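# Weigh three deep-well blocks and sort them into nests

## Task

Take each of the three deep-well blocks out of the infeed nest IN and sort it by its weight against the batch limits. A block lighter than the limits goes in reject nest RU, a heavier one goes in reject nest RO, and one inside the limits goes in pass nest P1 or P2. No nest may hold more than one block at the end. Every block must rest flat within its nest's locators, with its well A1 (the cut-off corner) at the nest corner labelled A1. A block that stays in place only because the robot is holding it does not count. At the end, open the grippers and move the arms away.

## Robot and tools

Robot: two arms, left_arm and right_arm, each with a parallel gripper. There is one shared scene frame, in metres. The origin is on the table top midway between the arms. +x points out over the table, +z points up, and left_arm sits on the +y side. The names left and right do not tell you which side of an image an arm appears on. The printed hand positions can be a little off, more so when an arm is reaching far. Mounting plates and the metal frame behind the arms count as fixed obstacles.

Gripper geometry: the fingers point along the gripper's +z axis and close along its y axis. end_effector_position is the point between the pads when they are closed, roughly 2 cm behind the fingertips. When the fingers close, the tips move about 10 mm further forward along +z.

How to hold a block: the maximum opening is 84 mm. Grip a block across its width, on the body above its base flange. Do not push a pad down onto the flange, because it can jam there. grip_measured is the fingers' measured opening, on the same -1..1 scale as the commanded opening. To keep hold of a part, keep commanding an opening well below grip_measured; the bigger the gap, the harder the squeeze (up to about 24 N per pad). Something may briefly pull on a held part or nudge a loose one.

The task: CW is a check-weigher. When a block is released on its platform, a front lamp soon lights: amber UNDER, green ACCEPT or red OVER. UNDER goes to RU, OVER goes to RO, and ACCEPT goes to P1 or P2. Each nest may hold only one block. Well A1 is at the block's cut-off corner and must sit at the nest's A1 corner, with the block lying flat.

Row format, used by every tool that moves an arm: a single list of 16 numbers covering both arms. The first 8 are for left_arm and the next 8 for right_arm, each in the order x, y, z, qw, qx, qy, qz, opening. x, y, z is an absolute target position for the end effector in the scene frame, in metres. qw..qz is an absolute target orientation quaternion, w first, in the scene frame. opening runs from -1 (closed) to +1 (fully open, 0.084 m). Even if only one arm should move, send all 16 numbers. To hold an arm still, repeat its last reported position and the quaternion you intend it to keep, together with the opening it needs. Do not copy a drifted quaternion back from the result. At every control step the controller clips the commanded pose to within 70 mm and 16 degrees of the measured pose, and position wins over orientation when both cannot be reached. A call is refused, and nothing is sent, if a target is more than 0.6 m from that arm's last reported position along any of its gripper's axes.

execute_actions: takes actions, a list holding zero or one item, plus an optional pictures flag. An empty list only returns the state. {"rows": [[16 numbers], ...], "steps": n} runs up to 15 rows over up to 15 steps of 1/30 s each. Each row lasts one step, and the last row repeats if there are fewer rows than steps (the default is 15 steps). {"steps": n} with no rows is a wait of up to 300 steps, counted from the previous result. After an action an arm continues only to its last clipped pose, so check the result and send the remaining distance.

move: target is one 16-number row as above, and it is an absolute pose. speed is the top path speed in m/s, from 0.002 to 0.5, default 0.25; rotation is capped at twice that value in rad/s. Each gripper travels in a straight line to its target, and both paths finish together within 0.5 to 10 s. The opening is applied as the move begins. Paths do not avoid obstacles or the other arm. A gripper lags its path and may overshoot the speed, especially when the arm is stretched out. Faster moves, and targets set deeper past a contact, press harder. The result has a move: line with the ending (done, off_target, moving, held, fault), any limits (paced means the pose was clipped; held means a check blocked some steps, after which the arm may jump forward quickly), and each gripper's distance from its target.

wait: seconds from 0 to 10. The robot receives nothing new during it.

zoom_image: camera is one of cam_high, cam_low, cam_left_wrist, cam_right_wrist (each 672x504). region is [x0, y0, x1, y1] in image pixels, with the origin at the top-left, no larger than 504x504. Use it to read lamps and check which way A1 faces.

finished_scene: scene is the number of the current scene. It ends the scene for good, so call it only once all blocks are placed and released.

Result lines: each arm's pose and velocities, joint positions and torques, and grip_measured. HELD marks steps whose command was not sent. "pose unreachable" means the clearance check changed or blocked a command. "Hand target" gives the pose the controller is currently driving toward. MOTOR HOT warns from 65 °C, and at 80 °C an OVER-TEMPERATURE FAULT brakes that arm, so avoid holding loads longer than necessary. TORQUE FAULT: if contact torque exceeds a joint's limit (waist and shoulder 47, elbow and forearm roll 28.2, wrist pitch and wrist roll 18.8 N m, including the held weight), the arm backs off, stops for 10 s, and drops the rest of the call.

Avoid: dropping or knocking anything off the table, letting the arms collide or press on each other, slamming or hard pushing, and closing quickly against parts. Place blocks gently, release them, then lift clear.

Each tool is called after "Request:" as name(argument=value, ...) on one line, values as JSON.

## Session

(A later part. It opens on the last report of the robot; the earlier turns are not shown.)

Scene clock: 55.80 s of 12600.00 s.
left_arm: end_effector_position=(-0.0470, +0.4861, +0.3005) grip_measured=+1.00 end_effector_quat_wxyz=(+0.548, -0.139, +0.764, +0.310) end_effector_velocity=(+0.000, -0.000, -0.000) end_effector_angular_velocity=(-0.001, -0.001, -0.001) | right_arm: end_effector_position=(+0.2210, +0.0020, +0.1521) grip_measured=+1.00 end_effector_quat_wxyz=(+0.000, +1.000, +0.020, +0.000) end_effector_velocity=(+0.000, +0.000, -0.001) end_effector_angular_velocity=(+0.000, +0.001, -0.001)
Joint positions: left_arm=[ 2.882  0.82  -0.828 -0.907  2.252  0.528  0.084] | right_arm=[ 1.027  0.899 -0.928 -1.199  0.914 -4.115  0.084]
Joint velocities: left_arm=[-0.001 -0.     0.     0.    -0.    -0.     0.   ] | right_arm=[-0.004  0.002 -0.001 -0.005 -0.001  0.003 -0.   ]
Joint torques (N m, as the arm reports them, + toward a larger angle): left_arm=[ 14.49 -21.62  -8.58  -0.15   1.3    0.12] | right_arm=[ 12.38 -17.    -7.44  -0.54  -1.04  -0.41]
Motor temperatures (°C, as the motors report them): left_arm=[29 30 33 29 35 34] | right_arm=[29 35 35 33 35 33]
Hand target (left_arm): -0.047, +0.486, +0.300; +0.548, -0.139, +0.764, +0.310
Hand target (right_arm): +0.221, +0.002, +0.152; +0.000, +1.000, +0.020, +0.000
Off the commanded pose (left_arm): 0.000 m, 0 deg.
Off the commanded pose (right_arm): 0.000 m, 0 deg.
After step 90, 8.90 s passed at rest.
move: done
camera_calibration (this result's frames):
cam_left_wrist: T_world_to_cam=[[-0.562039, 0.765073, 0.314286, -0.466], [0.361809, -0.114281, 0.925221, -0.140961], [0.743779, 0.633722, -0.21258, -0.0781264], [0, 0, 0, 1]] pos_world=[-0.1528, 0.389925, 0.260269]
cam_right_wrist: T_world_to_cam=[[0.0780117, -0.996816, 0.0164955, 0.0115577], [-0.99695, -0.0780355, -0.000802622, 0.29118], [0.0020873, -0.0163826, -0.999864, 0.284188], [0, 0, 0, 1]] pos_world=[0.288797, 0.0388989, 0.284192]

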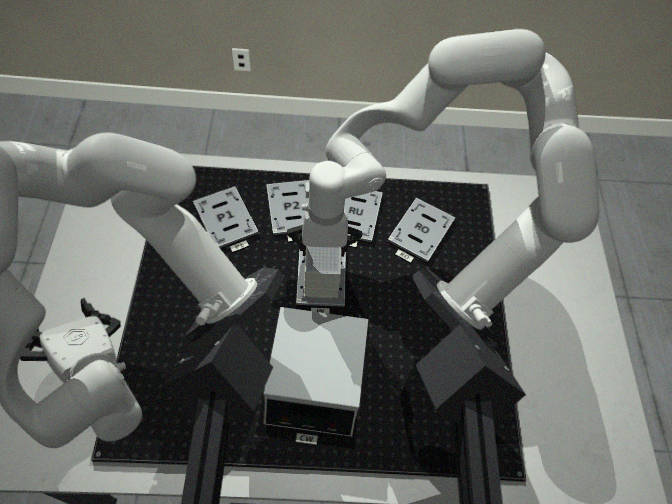

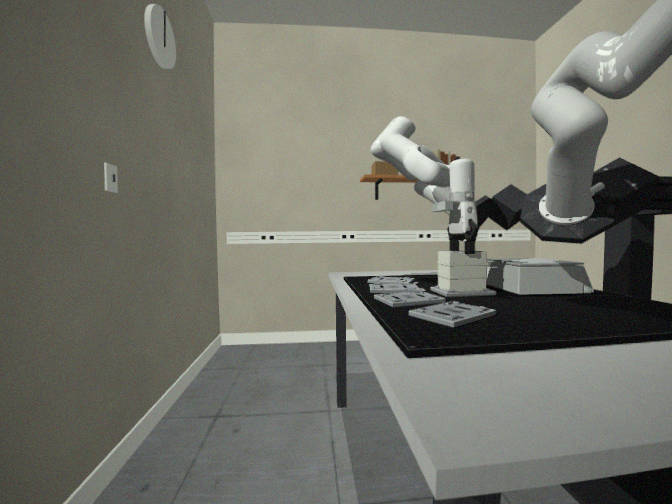

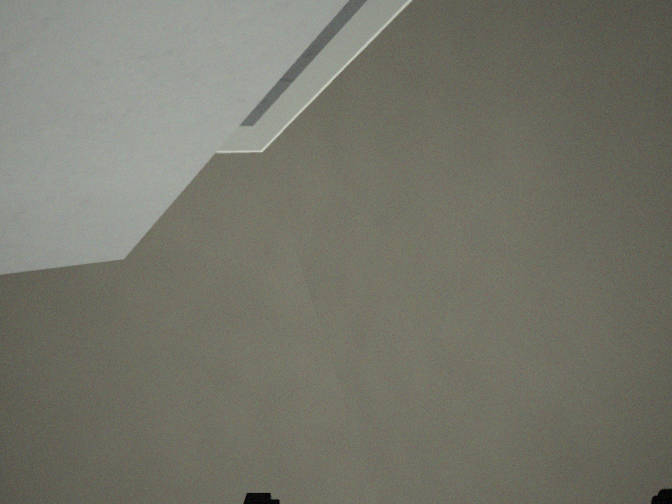

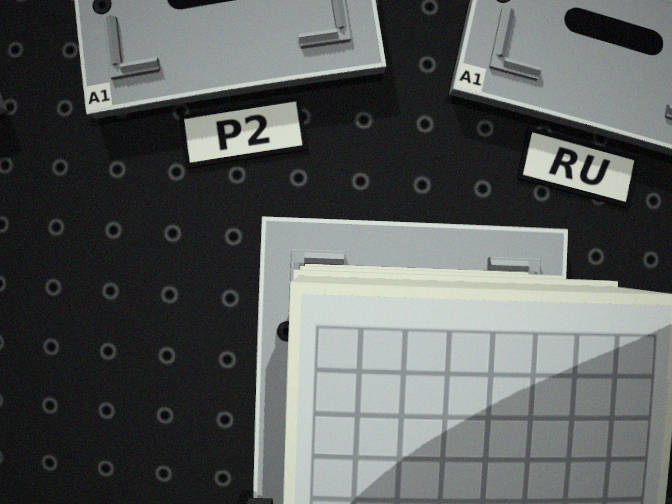

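Fits. Continue.

Request:
move(target=[-0.047,0.4861,0.3005,0.548,-0.139,0.764,0.310,1,0.221,0.002,0.136,0,0.9998,0.02,0,1], speed=0.012)

Request:
move(target=[-0.047,0.4861,0.3005,0.548,-0.139,0.764,0.310,1,0.221,0.002,0.136,0,0.9998,0.02,0,0.2], speed=0.012)

Request:
move(target=[-0.047,0.4861,0.3005,0.548,-0.139,0.764,0.310,1,0.221,0.002,0.175,0,0.9998,0.02,0,0.2], speed=0.04)

Request:
move(target=[-0.047,0.4861,0.3005,0.548,-0.139,0.764,0.310,1,-0.02,0.015,0.165,0,0.9998,0.02,0,0.2], speed=0.12)

Request:
move(target=[-0.047,0.4861,0.3005,0.548,-0.139,0.764,0.310,1,-0.02,0.015,0.147,0,0.9998,0.02,0,0.2], speed=0.012)

Request:
zoom_image(camera="cam_low", region=[480,210,600,300])

Scene clock: 78.90 s of 12600.00 s.
left_arm: end_effector_position=(-0.0470, +0.4861, +0.3005) grip_measured=+1.00 end_effector_quat_wxyz=(+0.548, -0.139, +0.764, +0.310) end_effector_velocity=(-0.000, +0.000, +0.001) end_effector_angular_velocity=(+0.002, +0.001, +0.001) | right_arm: end_effector_position=(+0.2210, +0.0020, +0.1361) grip_measured=+1.00 end_effector_quat_wxyz=(+0.000, +1.000, +0.020, +0.000) end_effector_velocity=(-0.000, +0.000, -0.002) end_effector_angular_velocity=(+0.001, +0.000, -0.000)
Joint positions: left_arm=[ 2.882  0.82  -0.828 -0.907  2.252  0.528  0.084] | right_arm=[ 0.991  0.931 -0.94  -1.25   0.906 -4.092  0.084]
Joint velocities: left_arm=[ 0.003 -0.     0.     0.     0.001  0.     0.   ] | right_arm=[-0.004  0.004 -0.001 -0.006 -0.002  0.003 -0.   ]
Joint torques (N m, as the arm reports them, + toward a larger angle): left_arm=[ 14.77 -21.64  -8.69  -0.16   1.23   0.15] | right_arm=[ 12.54 -17.27  -6.9   -1.05  -0.9   -0.26]
Motor temperatures (°C, as the motors report them): left_arm=[29 30 33 29 35 34] | right_arm=[29 35 35 33 35 33]
Hand target (left_arm): -0.047, +0.486, +0.301; +0.548, -0.139, +0.764, +0.310
Hand target (right_arm): +0.221, +0.002, +0.136; +0.000, +1.000, +0.020, +0.000
Off the commanded pose (left_arm): 0.000 m, 0 deg.
Off the commanded pose (right_arm): 0.000 m, 0 deg.
After step 90, 18.50 s passed at rest.
move: done
camera_calibration (this result's frames):
cam_left_wrist: T_world_to_cam=[[-0.562039, 0.765073, 0.314286, -0.466], [0.361809, -0.114281, 0.925221, -0.140961], [0.743778, 0.633722, -0.21258, -0.0781266], [0, 0, 0, 1]] pos_world=[-0.1528, 0.389925, 0.260269]
cam_right_wrist: T_world_to_cam=[[0.0779879, -0.996819, 0.0164448, 0.0118522], [-0.996952, -0.0780118, -0.000817321, 0.291185], [0.00209761, -0.0163309, -0.999864, 0.268243], [0, 0, 0, 1]] pos_world=[0.288811, 0.038911, 0.26825]

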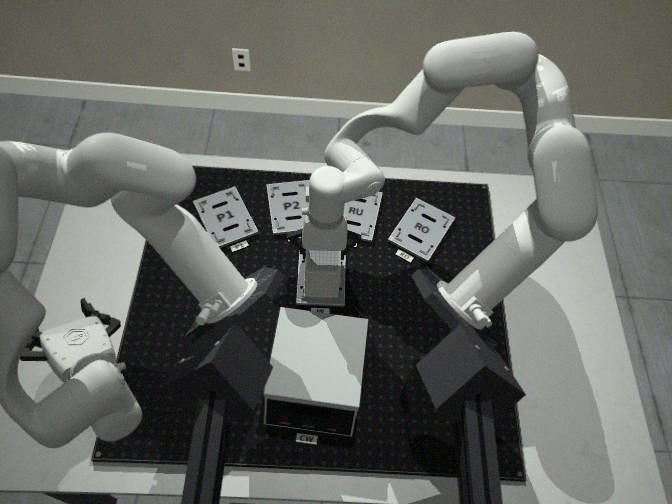

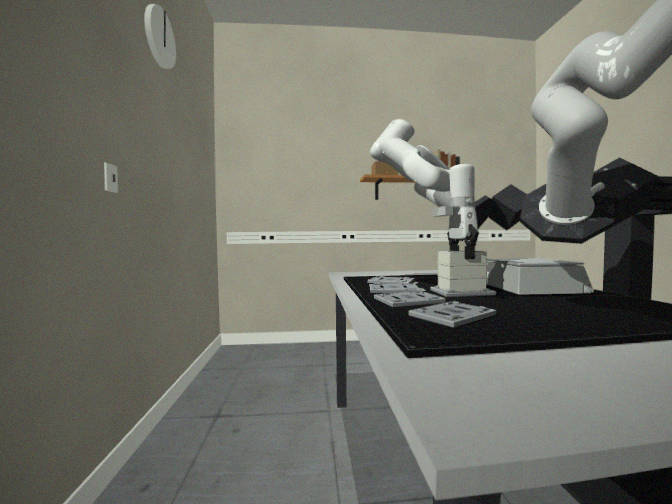

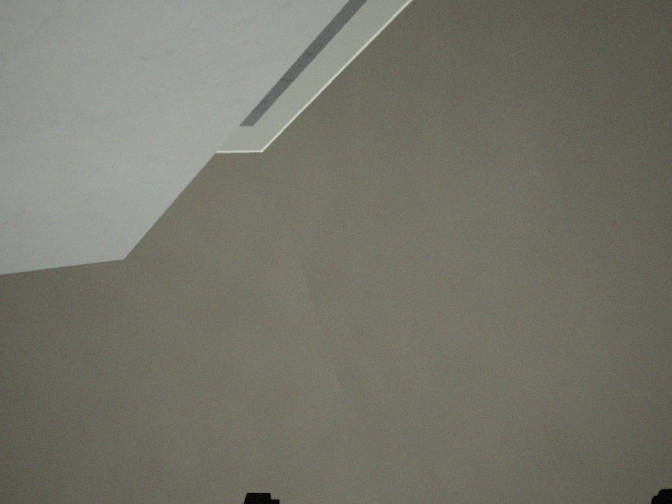

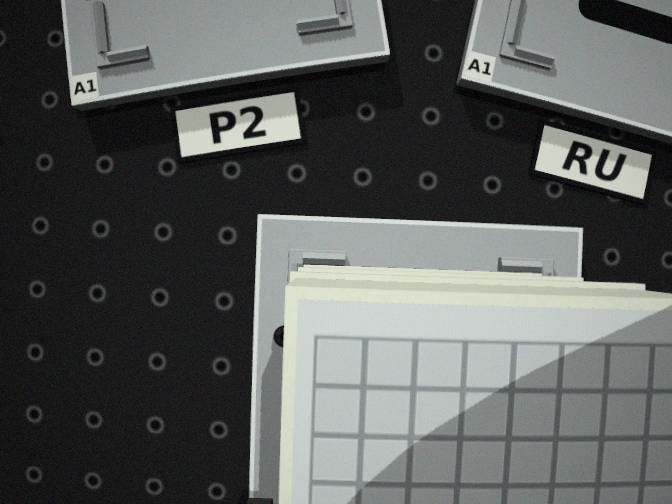

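Scene clock: 79.60 s of 12600.00 s.
left_arm: end_effector_position=(-0.0470, +0.4861, +0.3005) grip_measured=+1.00 end_effector_quat_wxyz=(+0.548, -0.139, +0.764, +0.310) end_effector_velocity=(-0.000, -0.000, +0.000) end_effector_angular_velocity=(+0.001, +0.002, +0.001) | right_arm: end_effector_position=(+0.2211, +0.0021, +0.1362) grip_measured=+0.97 end_effector_quat_wxyz=(-0.000, +1.000, +0.020, +0.000) end_effector_velocity=(-0.000, -0.000, -0.000) end_effector_angular_velocity=(-0.001, +0.000, -0.001)
Joint positions: left_arm=[ 2.882  0.82  -0.828 -0.907  2.252  0.528  0.084] | right_arm=[ 0.991  0.931 -0.94  -1.25   0.906 -4.092  0.083]
Joint velocities: left_arm=[ 0.002  0.    -0.     0.    -0.     0.001  0.   ] | right_arm=[-0.     0.    -0.     0.     0.     0.001  0.   ]
Joint torques (N m, as the arm reports them, + toward a larger angle): left_arm=[ 14.83 -21.48  -8.45  -0.22   1.24  -0.01] | right_arm=[ 11.71 -15.02  -6.12  -1.29  -1.1   -0.18]
Motor temperatures (°C, as the motors report them): left_arm=[29 30 33 29 35 34] | right_arm=[29 35 35 33 35 33]
Hand target (left_arm): -0.047, +0.486, +0.300; +0.548, -0.139, +0.764, +0.310
Hand target (right_arm): +0.221, +0.002, +0.136; -0.000, +1.000, +0.020, +0.000
Off the commanded pose (left_arm): 0.000 m, 0 deg.
Off the commanded pose (right_arm): 0.000 m, 0 deg.
move: done
camera_calibration (this result's frames):
cam_left_wrist: T_world_to_cam=[[-0.562039, 0.765073, 0.314286, -0.466], [0.361809, -0.114281, 0.925221, -0.140961], [0.743778, 0.633722, -0.21258, -0.0781265], [0, 0, 0, 1]] pos_world=[-0.1528, 0.389925, 0.260269]
cam_right_wrist: T_world_to_cam=[[0.0778019, -0.99684, 0.0160265, 0.0120835], [-0.996966, -0.0778279, -0.00100521, 0.291336], [0.00224934, -0.0158997, -0.999871, 0.268269], [0, 0, 0, 1]] pos_world=[0.288909, 0.0389848, 0.268333]

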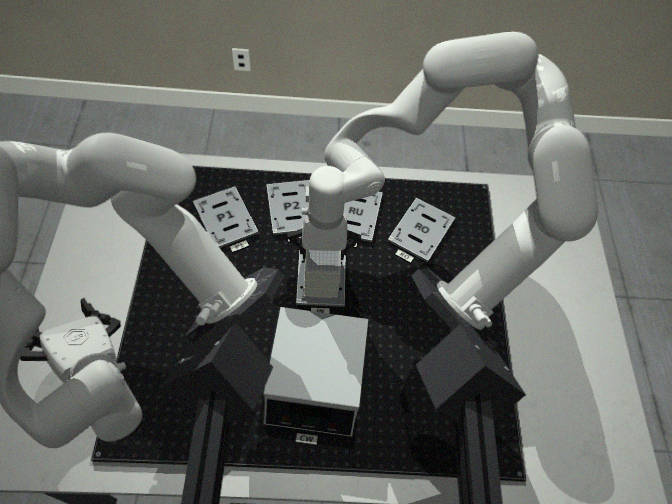

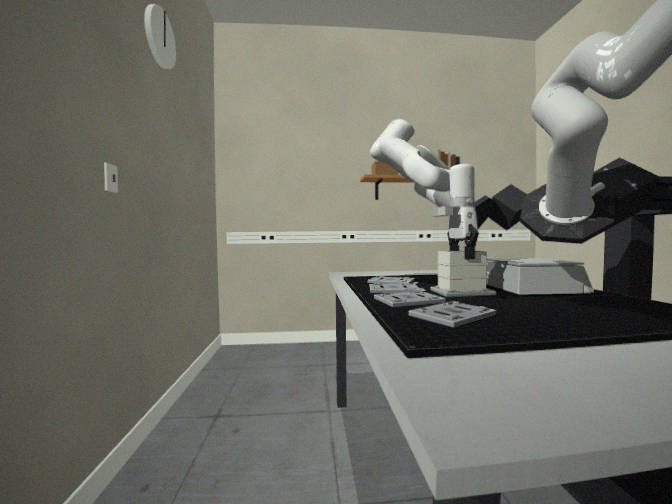

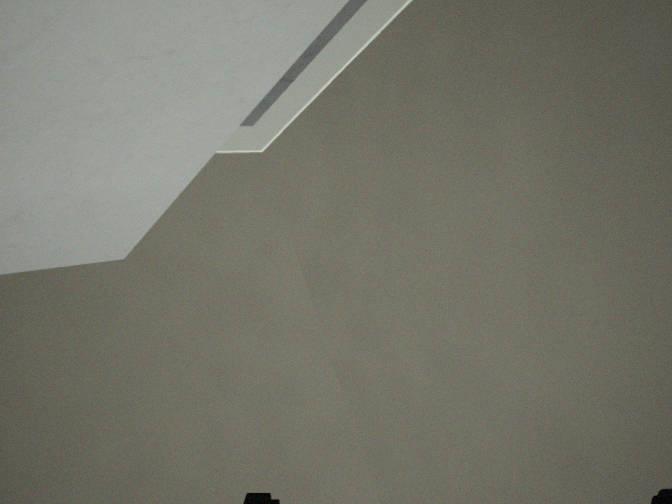

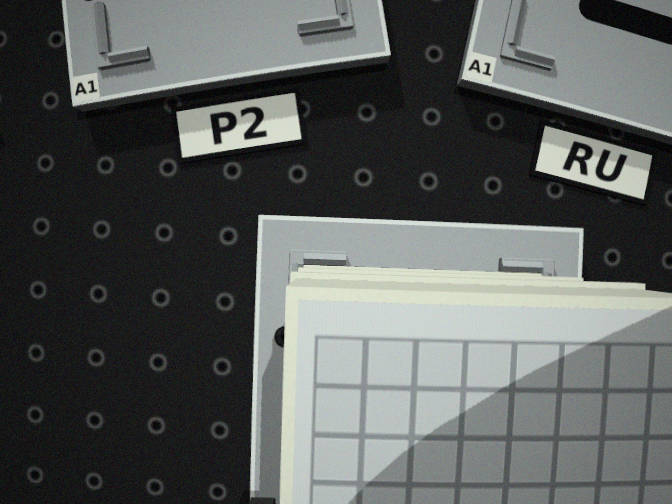

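Scene clock: 80.93 s of 12600.00 s.
left_arm: end_effector_position=(-0.0470, +0.4861, +0.3005) grip_measured=+1.00 end_effector_quat_wxyz=(+0.548, -0.139, +0.764, +0.310) end_effector_velocity=(-0.000, +0.000, +0.000) end_effector_angular_velocity=(+0.001, +0.000, +0.001) | right_arm: end_effector_position=(+0.2208, +0.0019, +0.1748) grip_measured=+0.97 end_effector_quat_wxyz=(+0.000, +1.000, +0.020, -0.000) end_effector_velocity=(-0.000, -0.001, +0.001) end_effector_angular_velocity=(-0.003, +0.001, +0.000)
Joint positions: left_arm=[ 2.882  0.82  -0.828 -0.907  2.252  0.528  0.084] | right_arm=[ 1.078  0.855 -0.914 -1.127  0.928 -4.15   0.083]
Joint velocities: left_arm=[ 0.     0.    -0.    -0.001  0.001  0.    -0.   ] | right_arm=[ 0.003 -0.003  0.001  0.007  0.003 -0.004  0.   ]
Joint torques (N m, as the arm reports them, + toward a larger angle): left_arm=[ 14.7  -21.7   -8.57  -0.18   1.25   0.  ] | right_arm=[ 13.02 -17.84  -8.91  -0.64  -1.05  -0.02]
Motor temperatures (°C, as the motors report them): left_arm=[29 30 33 29 35 34] | right_arm=[29 35 35 33 35 33]
Hand target (left_arm): -0.047, +0.486, +0.301; +0.548, -0.139, +0.764, +0.310
Hand target (right_arm): +0.221, +0.002, +0.175; -0.000, +1.000, +0.020, -0.000
Off the commanded pose (left_arm): 0.000 m, 0 deg.
Off the commanded pose (right_arm): 0.000 m, 0 deg.
move: done
camera_calibration (this result's frames):
cam_left_wrist: T_world_to_cam=[[-0.562039, 0.765073, 0.314286, -0.466], [0.361809, -0.114281, 0.925221, -0.140961], [0.743778, 0.633722, -0.21258, -0.0781265], [0, 0, 0, 1]] pos_world=[-0.1528, 0.389925, 0.260269]
cam_right_wrist: T_world_to_cam=[[0.0781265, -0.996807, 0.016489, 0.0111199], [-0.996942, -0.078144, -0.000418637, 0.290962], [0.00170582, -0.0164059, -0.999864, 0.307019], [0, 0, 0, 1]] pos_world=[0.28868, 0.0388582, 0.306915]

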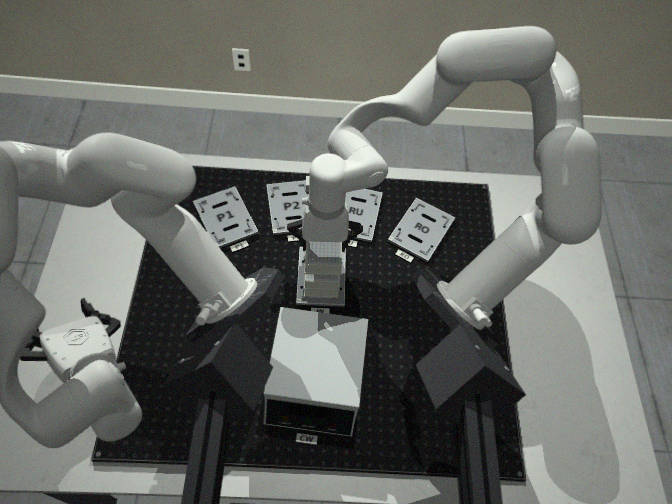

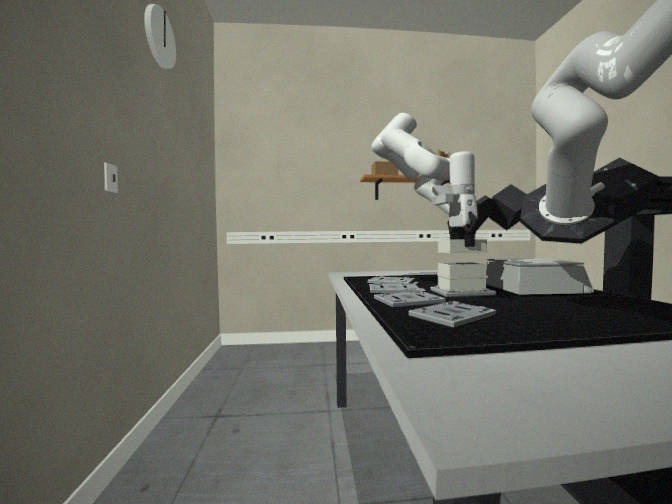

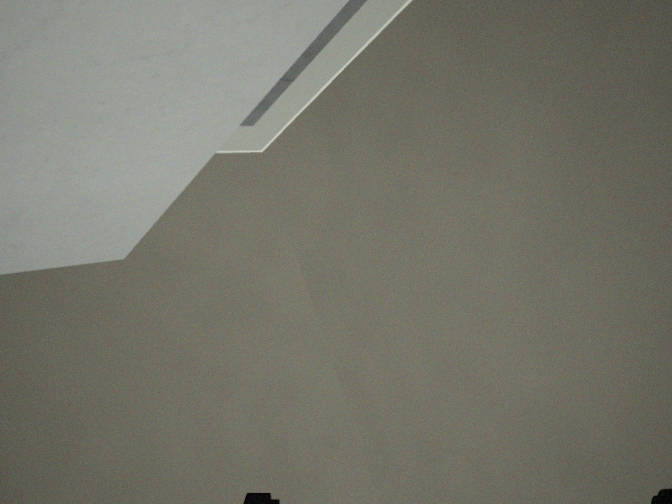

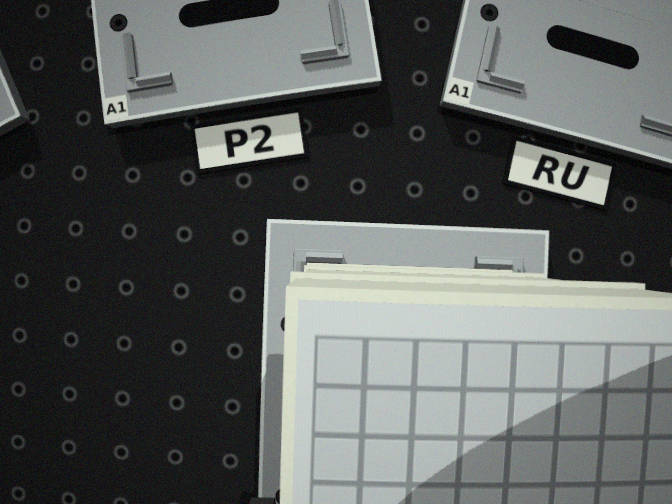

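Scene clock: 83.47 s of 12600.00 s.
left_arm: end_effector_position=(-0.0470, +0.4861, +0.3005) grip_measured=+1.00 end_effector_quat_wxyz=(+0.548, -0.139, +0.764, +0.310) end_effector_velocity=(-0.000, -0.000, -0.000) end_effector_angular_velocity=(+0.000, +0.003, +0.000) | right_arm: end_effector_position=(-0.0205, +0.0158, +0.1655) grip_measured=+0.97 end_effector_quat_wxyz=(-0.001, +1.000, +0.020, -0.001) end_effector_velocity=(-0.002, -0.000, -0.000) end_effector_angular_velocity=(-0.002, -0.001, +0.002)
Joint positions: left_arm=[ 2.882  0.82  -0.828 -0.907  2.252  0.528  0.084] | right_arm=[ 1.635  1.292 -1.044 -0.764  0.709 -3.865  0.083]
Joint velocities: left_arm=[ 0.001  0.    -0.     0.    -0.002  0.001 -0.   ] | right_arm=[ 0.008  0.004 -0.003  0.01   0.    -0.004 -0.   ]
Joint torques (N m, as the arm reports them, + toward a larger angle): left_arm=[ 15.05 -21.66  -8.48  -0.24   1.23   0.07] | right_arm=[  6.18 -25.   -11.79  -1.03  -1.39  -0.41]
Motor temperatures (°C, as the motors report them): left_arm=[29 30 33 29 35 34] | right_arm=[29 35 35 33 35 33]
Hand target (left_arm): -0.047, +0.486, +0.300; +0.548, -0.139, +0.764, +0.310
Hand target (right_arm): -0.021, +0.016, +0.165; -0.001, +1.000, +0.021, -0.001
Off the commanded pose (left_arm): 0.000 m, 0 deg.
Off the commanded pose (right_arm): 0.001 m, 0 deg.
move: done
camera_calibration (this result's frames):
cam_left_wrist: T_world_to_cam=[[-0.562039, 0.765073, 0.314286, -0.466], [0.361809, -0.114281, 0.925221, -0.140961], [0.743779, 0.633722, -0.21258, -0.0781263], [0, 0, 0, 1]] pos_world=[-0.1528, 0.389925, 0.260269]
cam_right_wrist: T_world_to_cam=[[0.0787268, -0.996786, 0.014839, 0.0442009], [-0.996896, -0.0787289, 0.00044201, 0.0512674], [0.000727668, -0.0148277, -0.99989, 0.298264], [0, 0, 0, 1]] pos_world=[0.0474114, 0.0525176, 0.297553]

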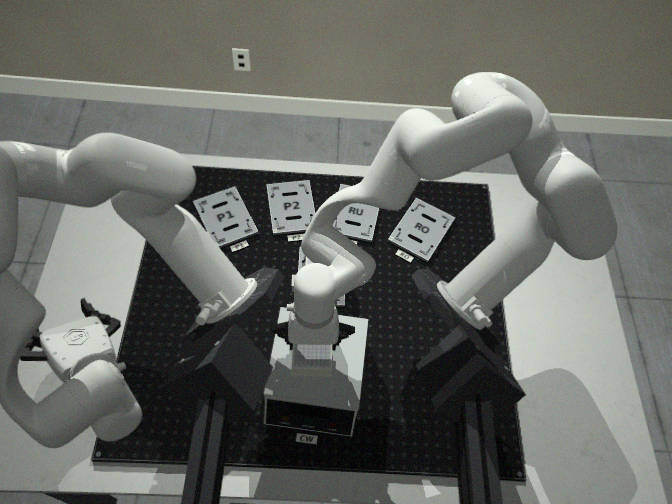

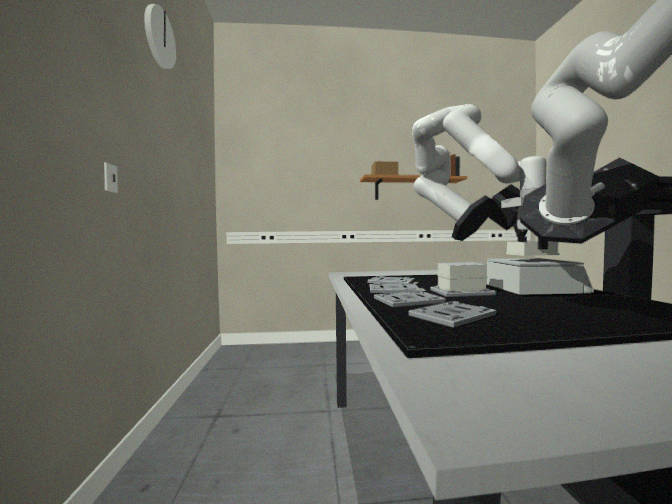

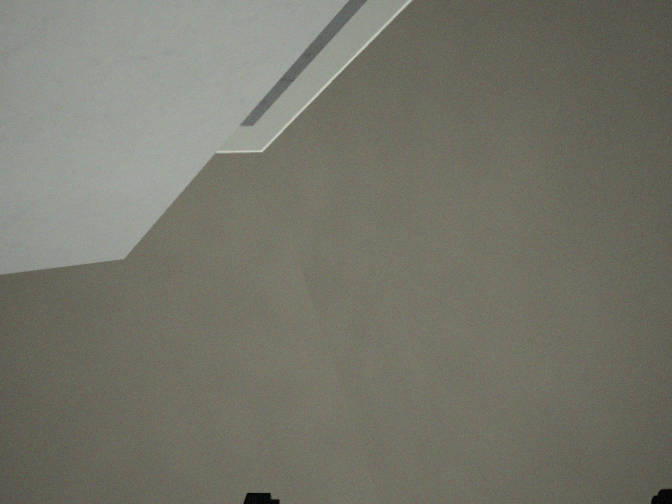

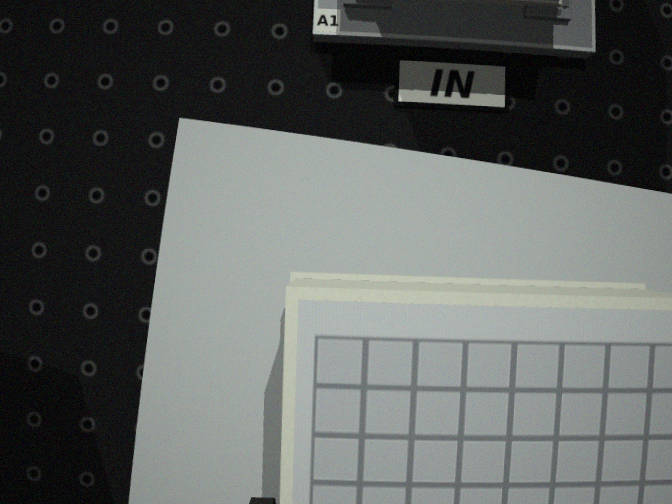

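Scene clock: 85.27 s of 12600.00 s.
left_arm: end_effector_position=(-0.0470, +0.4861, +0.3005) grip_measured=+1.00 end_effector_quat_wxyz=(+0.548, -0.139, +0.764, +0.310) end_effector_velocity=(-0.000, -0.000, -0.000) end_effector_angular_velocity=(-0.001, +0.001, -0.000) | right_arm: end_effector_position=(-0.0200, +0.0150, +0.1471) grip_measured=+0.97 end_effector_quat_wxyz=(+0.000, +1.000, +0.020, +0.000) end_effector_velocity=(+0.000, +0.000, -0.001) end_effector_angular_velocity=(+0.001, -0.001, -0.001)
Joint positions: left_arm=[ 2.882  0.82  -0.828 -0.907  2.252  0.528  0.084] | right_arm=[ 1.595  1.334 -1.056 -0.835  0.698 -3.821  0.083]
Joint velocities: left_arm=[ 0.    -0.    -0.    -0.    -0.001  0.     0.   ] | right_arm=[-0.004  0.004 -0.002 -0.008  0.     0.005  0.   ]
Joint torques (N m, as the arm reports them, + toward a larger angle): left_arm=[ 14.47 -21.75  -8.45  -0.14   1.16   0.1 ] | right_arm=[  6.35 -25.7  -11.32  -0.39  -1.35  -0.06]
Motor temperatures (°C, as the motors report them): left_arm=[29 30 33 29 35 34] | right_arm=[29 35 35 33 35 33]
Hand target (left_arm): -0.047, +0.486, +0.301; +0.548, -0.139, +0.764, +0.310
Hand target (right_arm): -0.020, +0.015, +0.147; -0.000, +1.000, +0.020, +0.000
Off the commanded pose (left_arm): 0.000 m, 0 deg.
Off the commanded pose (right_arm): 0.000 m, 0 deg.
move: done
camera_calibration (this result's frames):
cam_left_wrist: T_world_to_cam=[[-0.562039, 0.765073, 0.314286, -0.466], [0.361809, -0.114281, 0.925221, -0.140961], [0.743778, 0.633722, -0.21258, -0.0781264], [0, 0, 0, 1]] pos_world=[-0.1528, 0.389925, 0.260269]
cam_right_wrist: T_world_to_cam=[[0.0779771, -0.99682, 0.0164252, 0.0434542], [-0.996953, -0.0780015, -0.000848355, 0.0519488], [0.00212685, -0.016309, -0.999865, 0.279942], [0, 0, 0, 1]] pos_world=[0.0478066, 0.0519337, 0.279235]

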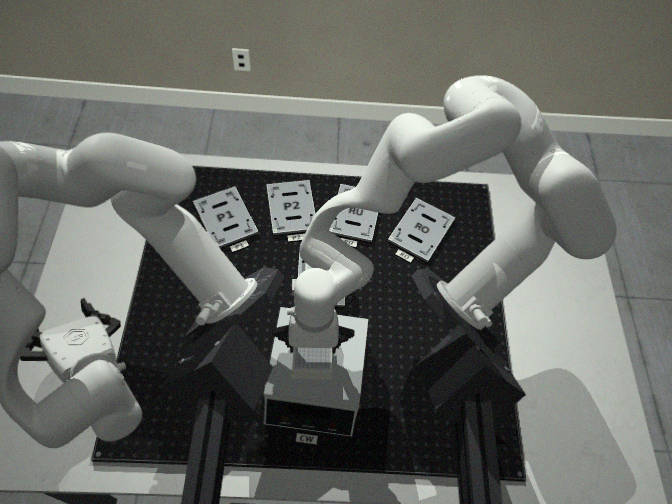

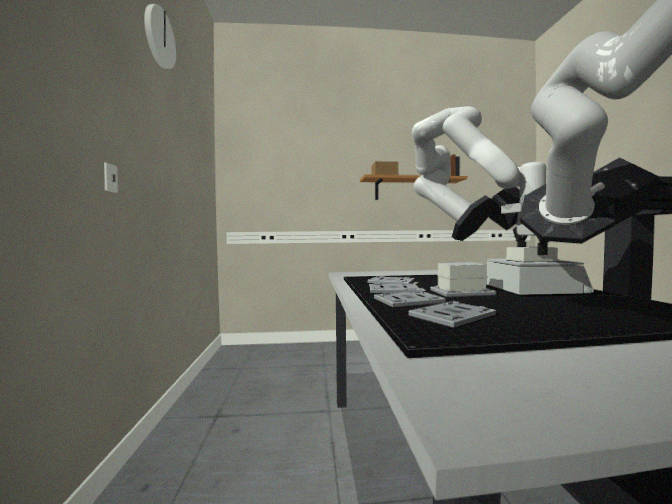

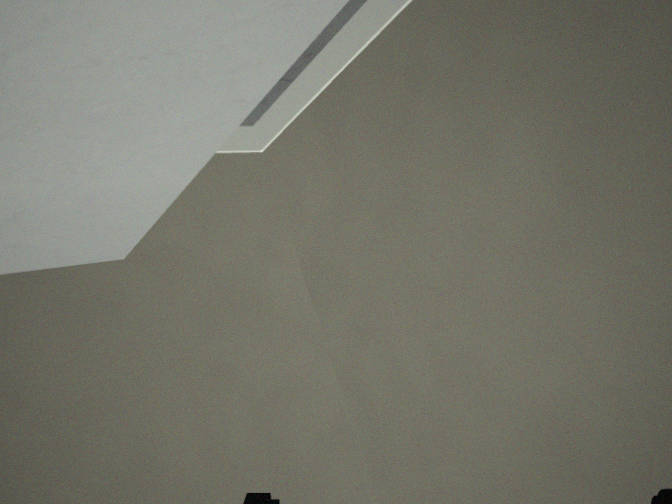

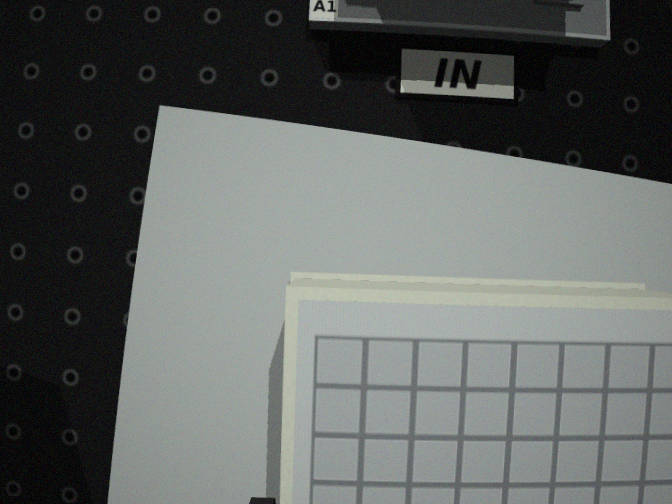

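Region (480, 210, 600, 300) of cam_low's 672x504 image, scaled by 4.200, with more detail than that image has; it fills the top 378 rows of this view, and the rest is white.

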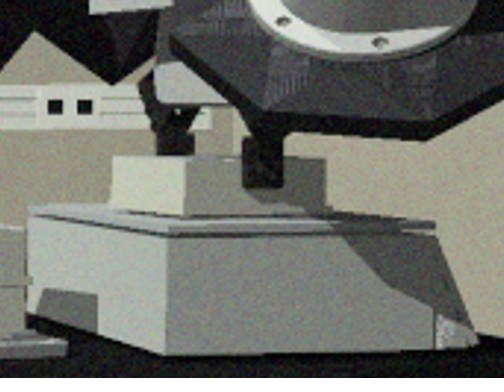

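Request:
move(target=[-0.047,0.4861,0.3005,0.548,-0.139,0.764,0.310,1,-0.02,0.015,0.1425,0,0.9998,0.02,0,0.2], speed=0.005)

Scene clock: 93.87 s of 12600.00 s.
left_arm: end_effector_position=(-0.0470, +0.4861, +0.3005) grip_measured=+1.00 end_effector_quat_wxyz=(+0.548, -0.139, +0.764, +0.310) end_effector_velocity=(+0.000, +0.000, +0.000) end_effector_angular_velocity=(+0.001, -0.002, -0.000) | right_arm: end_effector_position=(-0.0198, +0.0161, +0.1436) grip_measured=+0.97 end_effector_quat_wxyz=(-0.001, +1.000, +0.019, -0.000) end_effector_velocity=(+0.000, +0.000, -0.001) end_effector_angular_velocity=(-0.000, +0.001, -0.003)
Joint positions: left_arm=[ 2.882  0.82  -0.828 -0.907  2.252  0.528  0.084] | right_arm=[ 1.586  1.343 -1.061 -0.853  0.695 -3.81   0.083]
Joint velocities: left_arm=[-0.001  0.    -0.    -0.     0.002 -0.    -0.   ] | right_arm=[-0.002  0.002 -0.001 -0.003 -0.001  0.004  0.   ]
Joint torques (N m, as the arm reports them, + toward a larger angle): left_arm=[ 14.47 -21.49  -8.63   0.06   1.31   0.14] | right_arm=[  5.63 -19.77  -9.4   -0.81  -0.56  -0.09]
Motor temperatures (°C, as the motors report them): left_arm=[29 30 33 29 35 34] | right_arm=[29 35 36 33 35 33]
Hand target (left_arm): -0.047, +0.486, +0.301; +0.548, -0.139, +0.764, +0.310
Hand target (right_arm): -0.020, +0.015, +0.142; -0.000, +1.000, +0.020, +0.000
Off the commanded pose (left_arm): 0.000 m, 0 deg.
Off the commanded pose (right_arm): 0.002 m, 0 deg.
After step 90, 4.50 s passed at rest.
move: done
camera_calibration (this result's frames):
cam_left_wrist: T_world_to_cam=[[-0.562039, 0.765073, 0.314286, -0.466], [0.361809, -0.114281, 0.925221, -0.140961], [0.743779, 0.633722, -0.21258, -0.0781266], [0, 0, 0, 1]] pos_world=[-0.1528, 0.389925, 0.260269]
cam_right_wrist: T_world_to_cam=[[0.076863, -0.996946, 0.013797, 0.0449667], [-0.997041, -0.0768752, -0.000354762, 0.0520671], [0.00141433, -0.0137289, -0.999905, 0.276419], [0, 0, 0, 1]] pos_world=[0.0480658, 0.052627, 0.275791]

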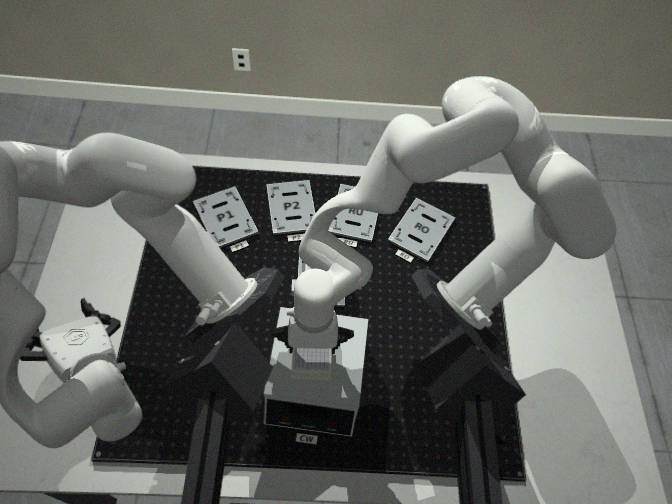

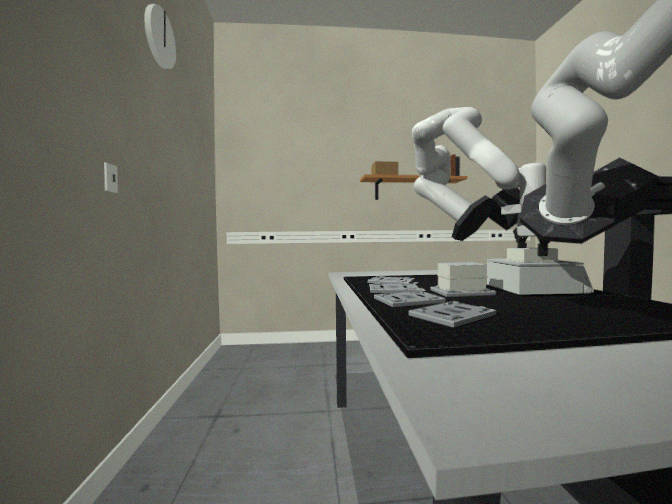

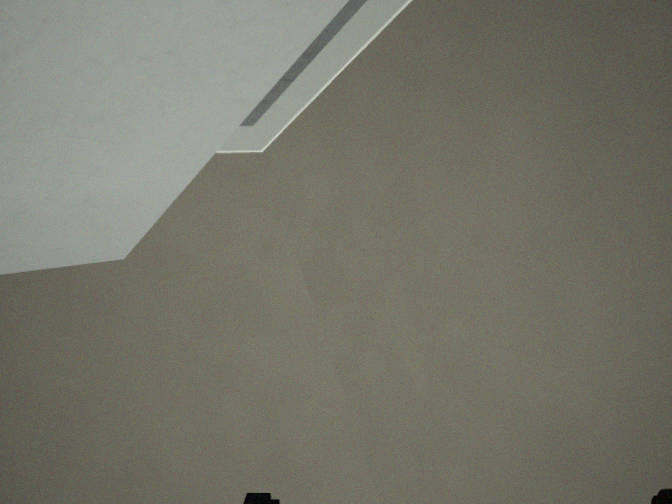

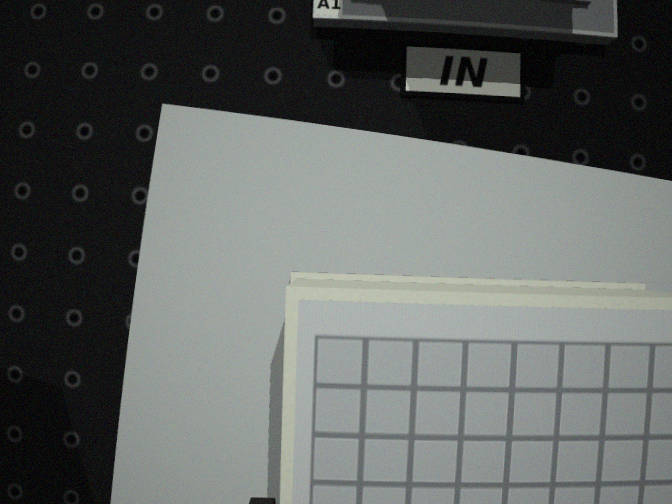

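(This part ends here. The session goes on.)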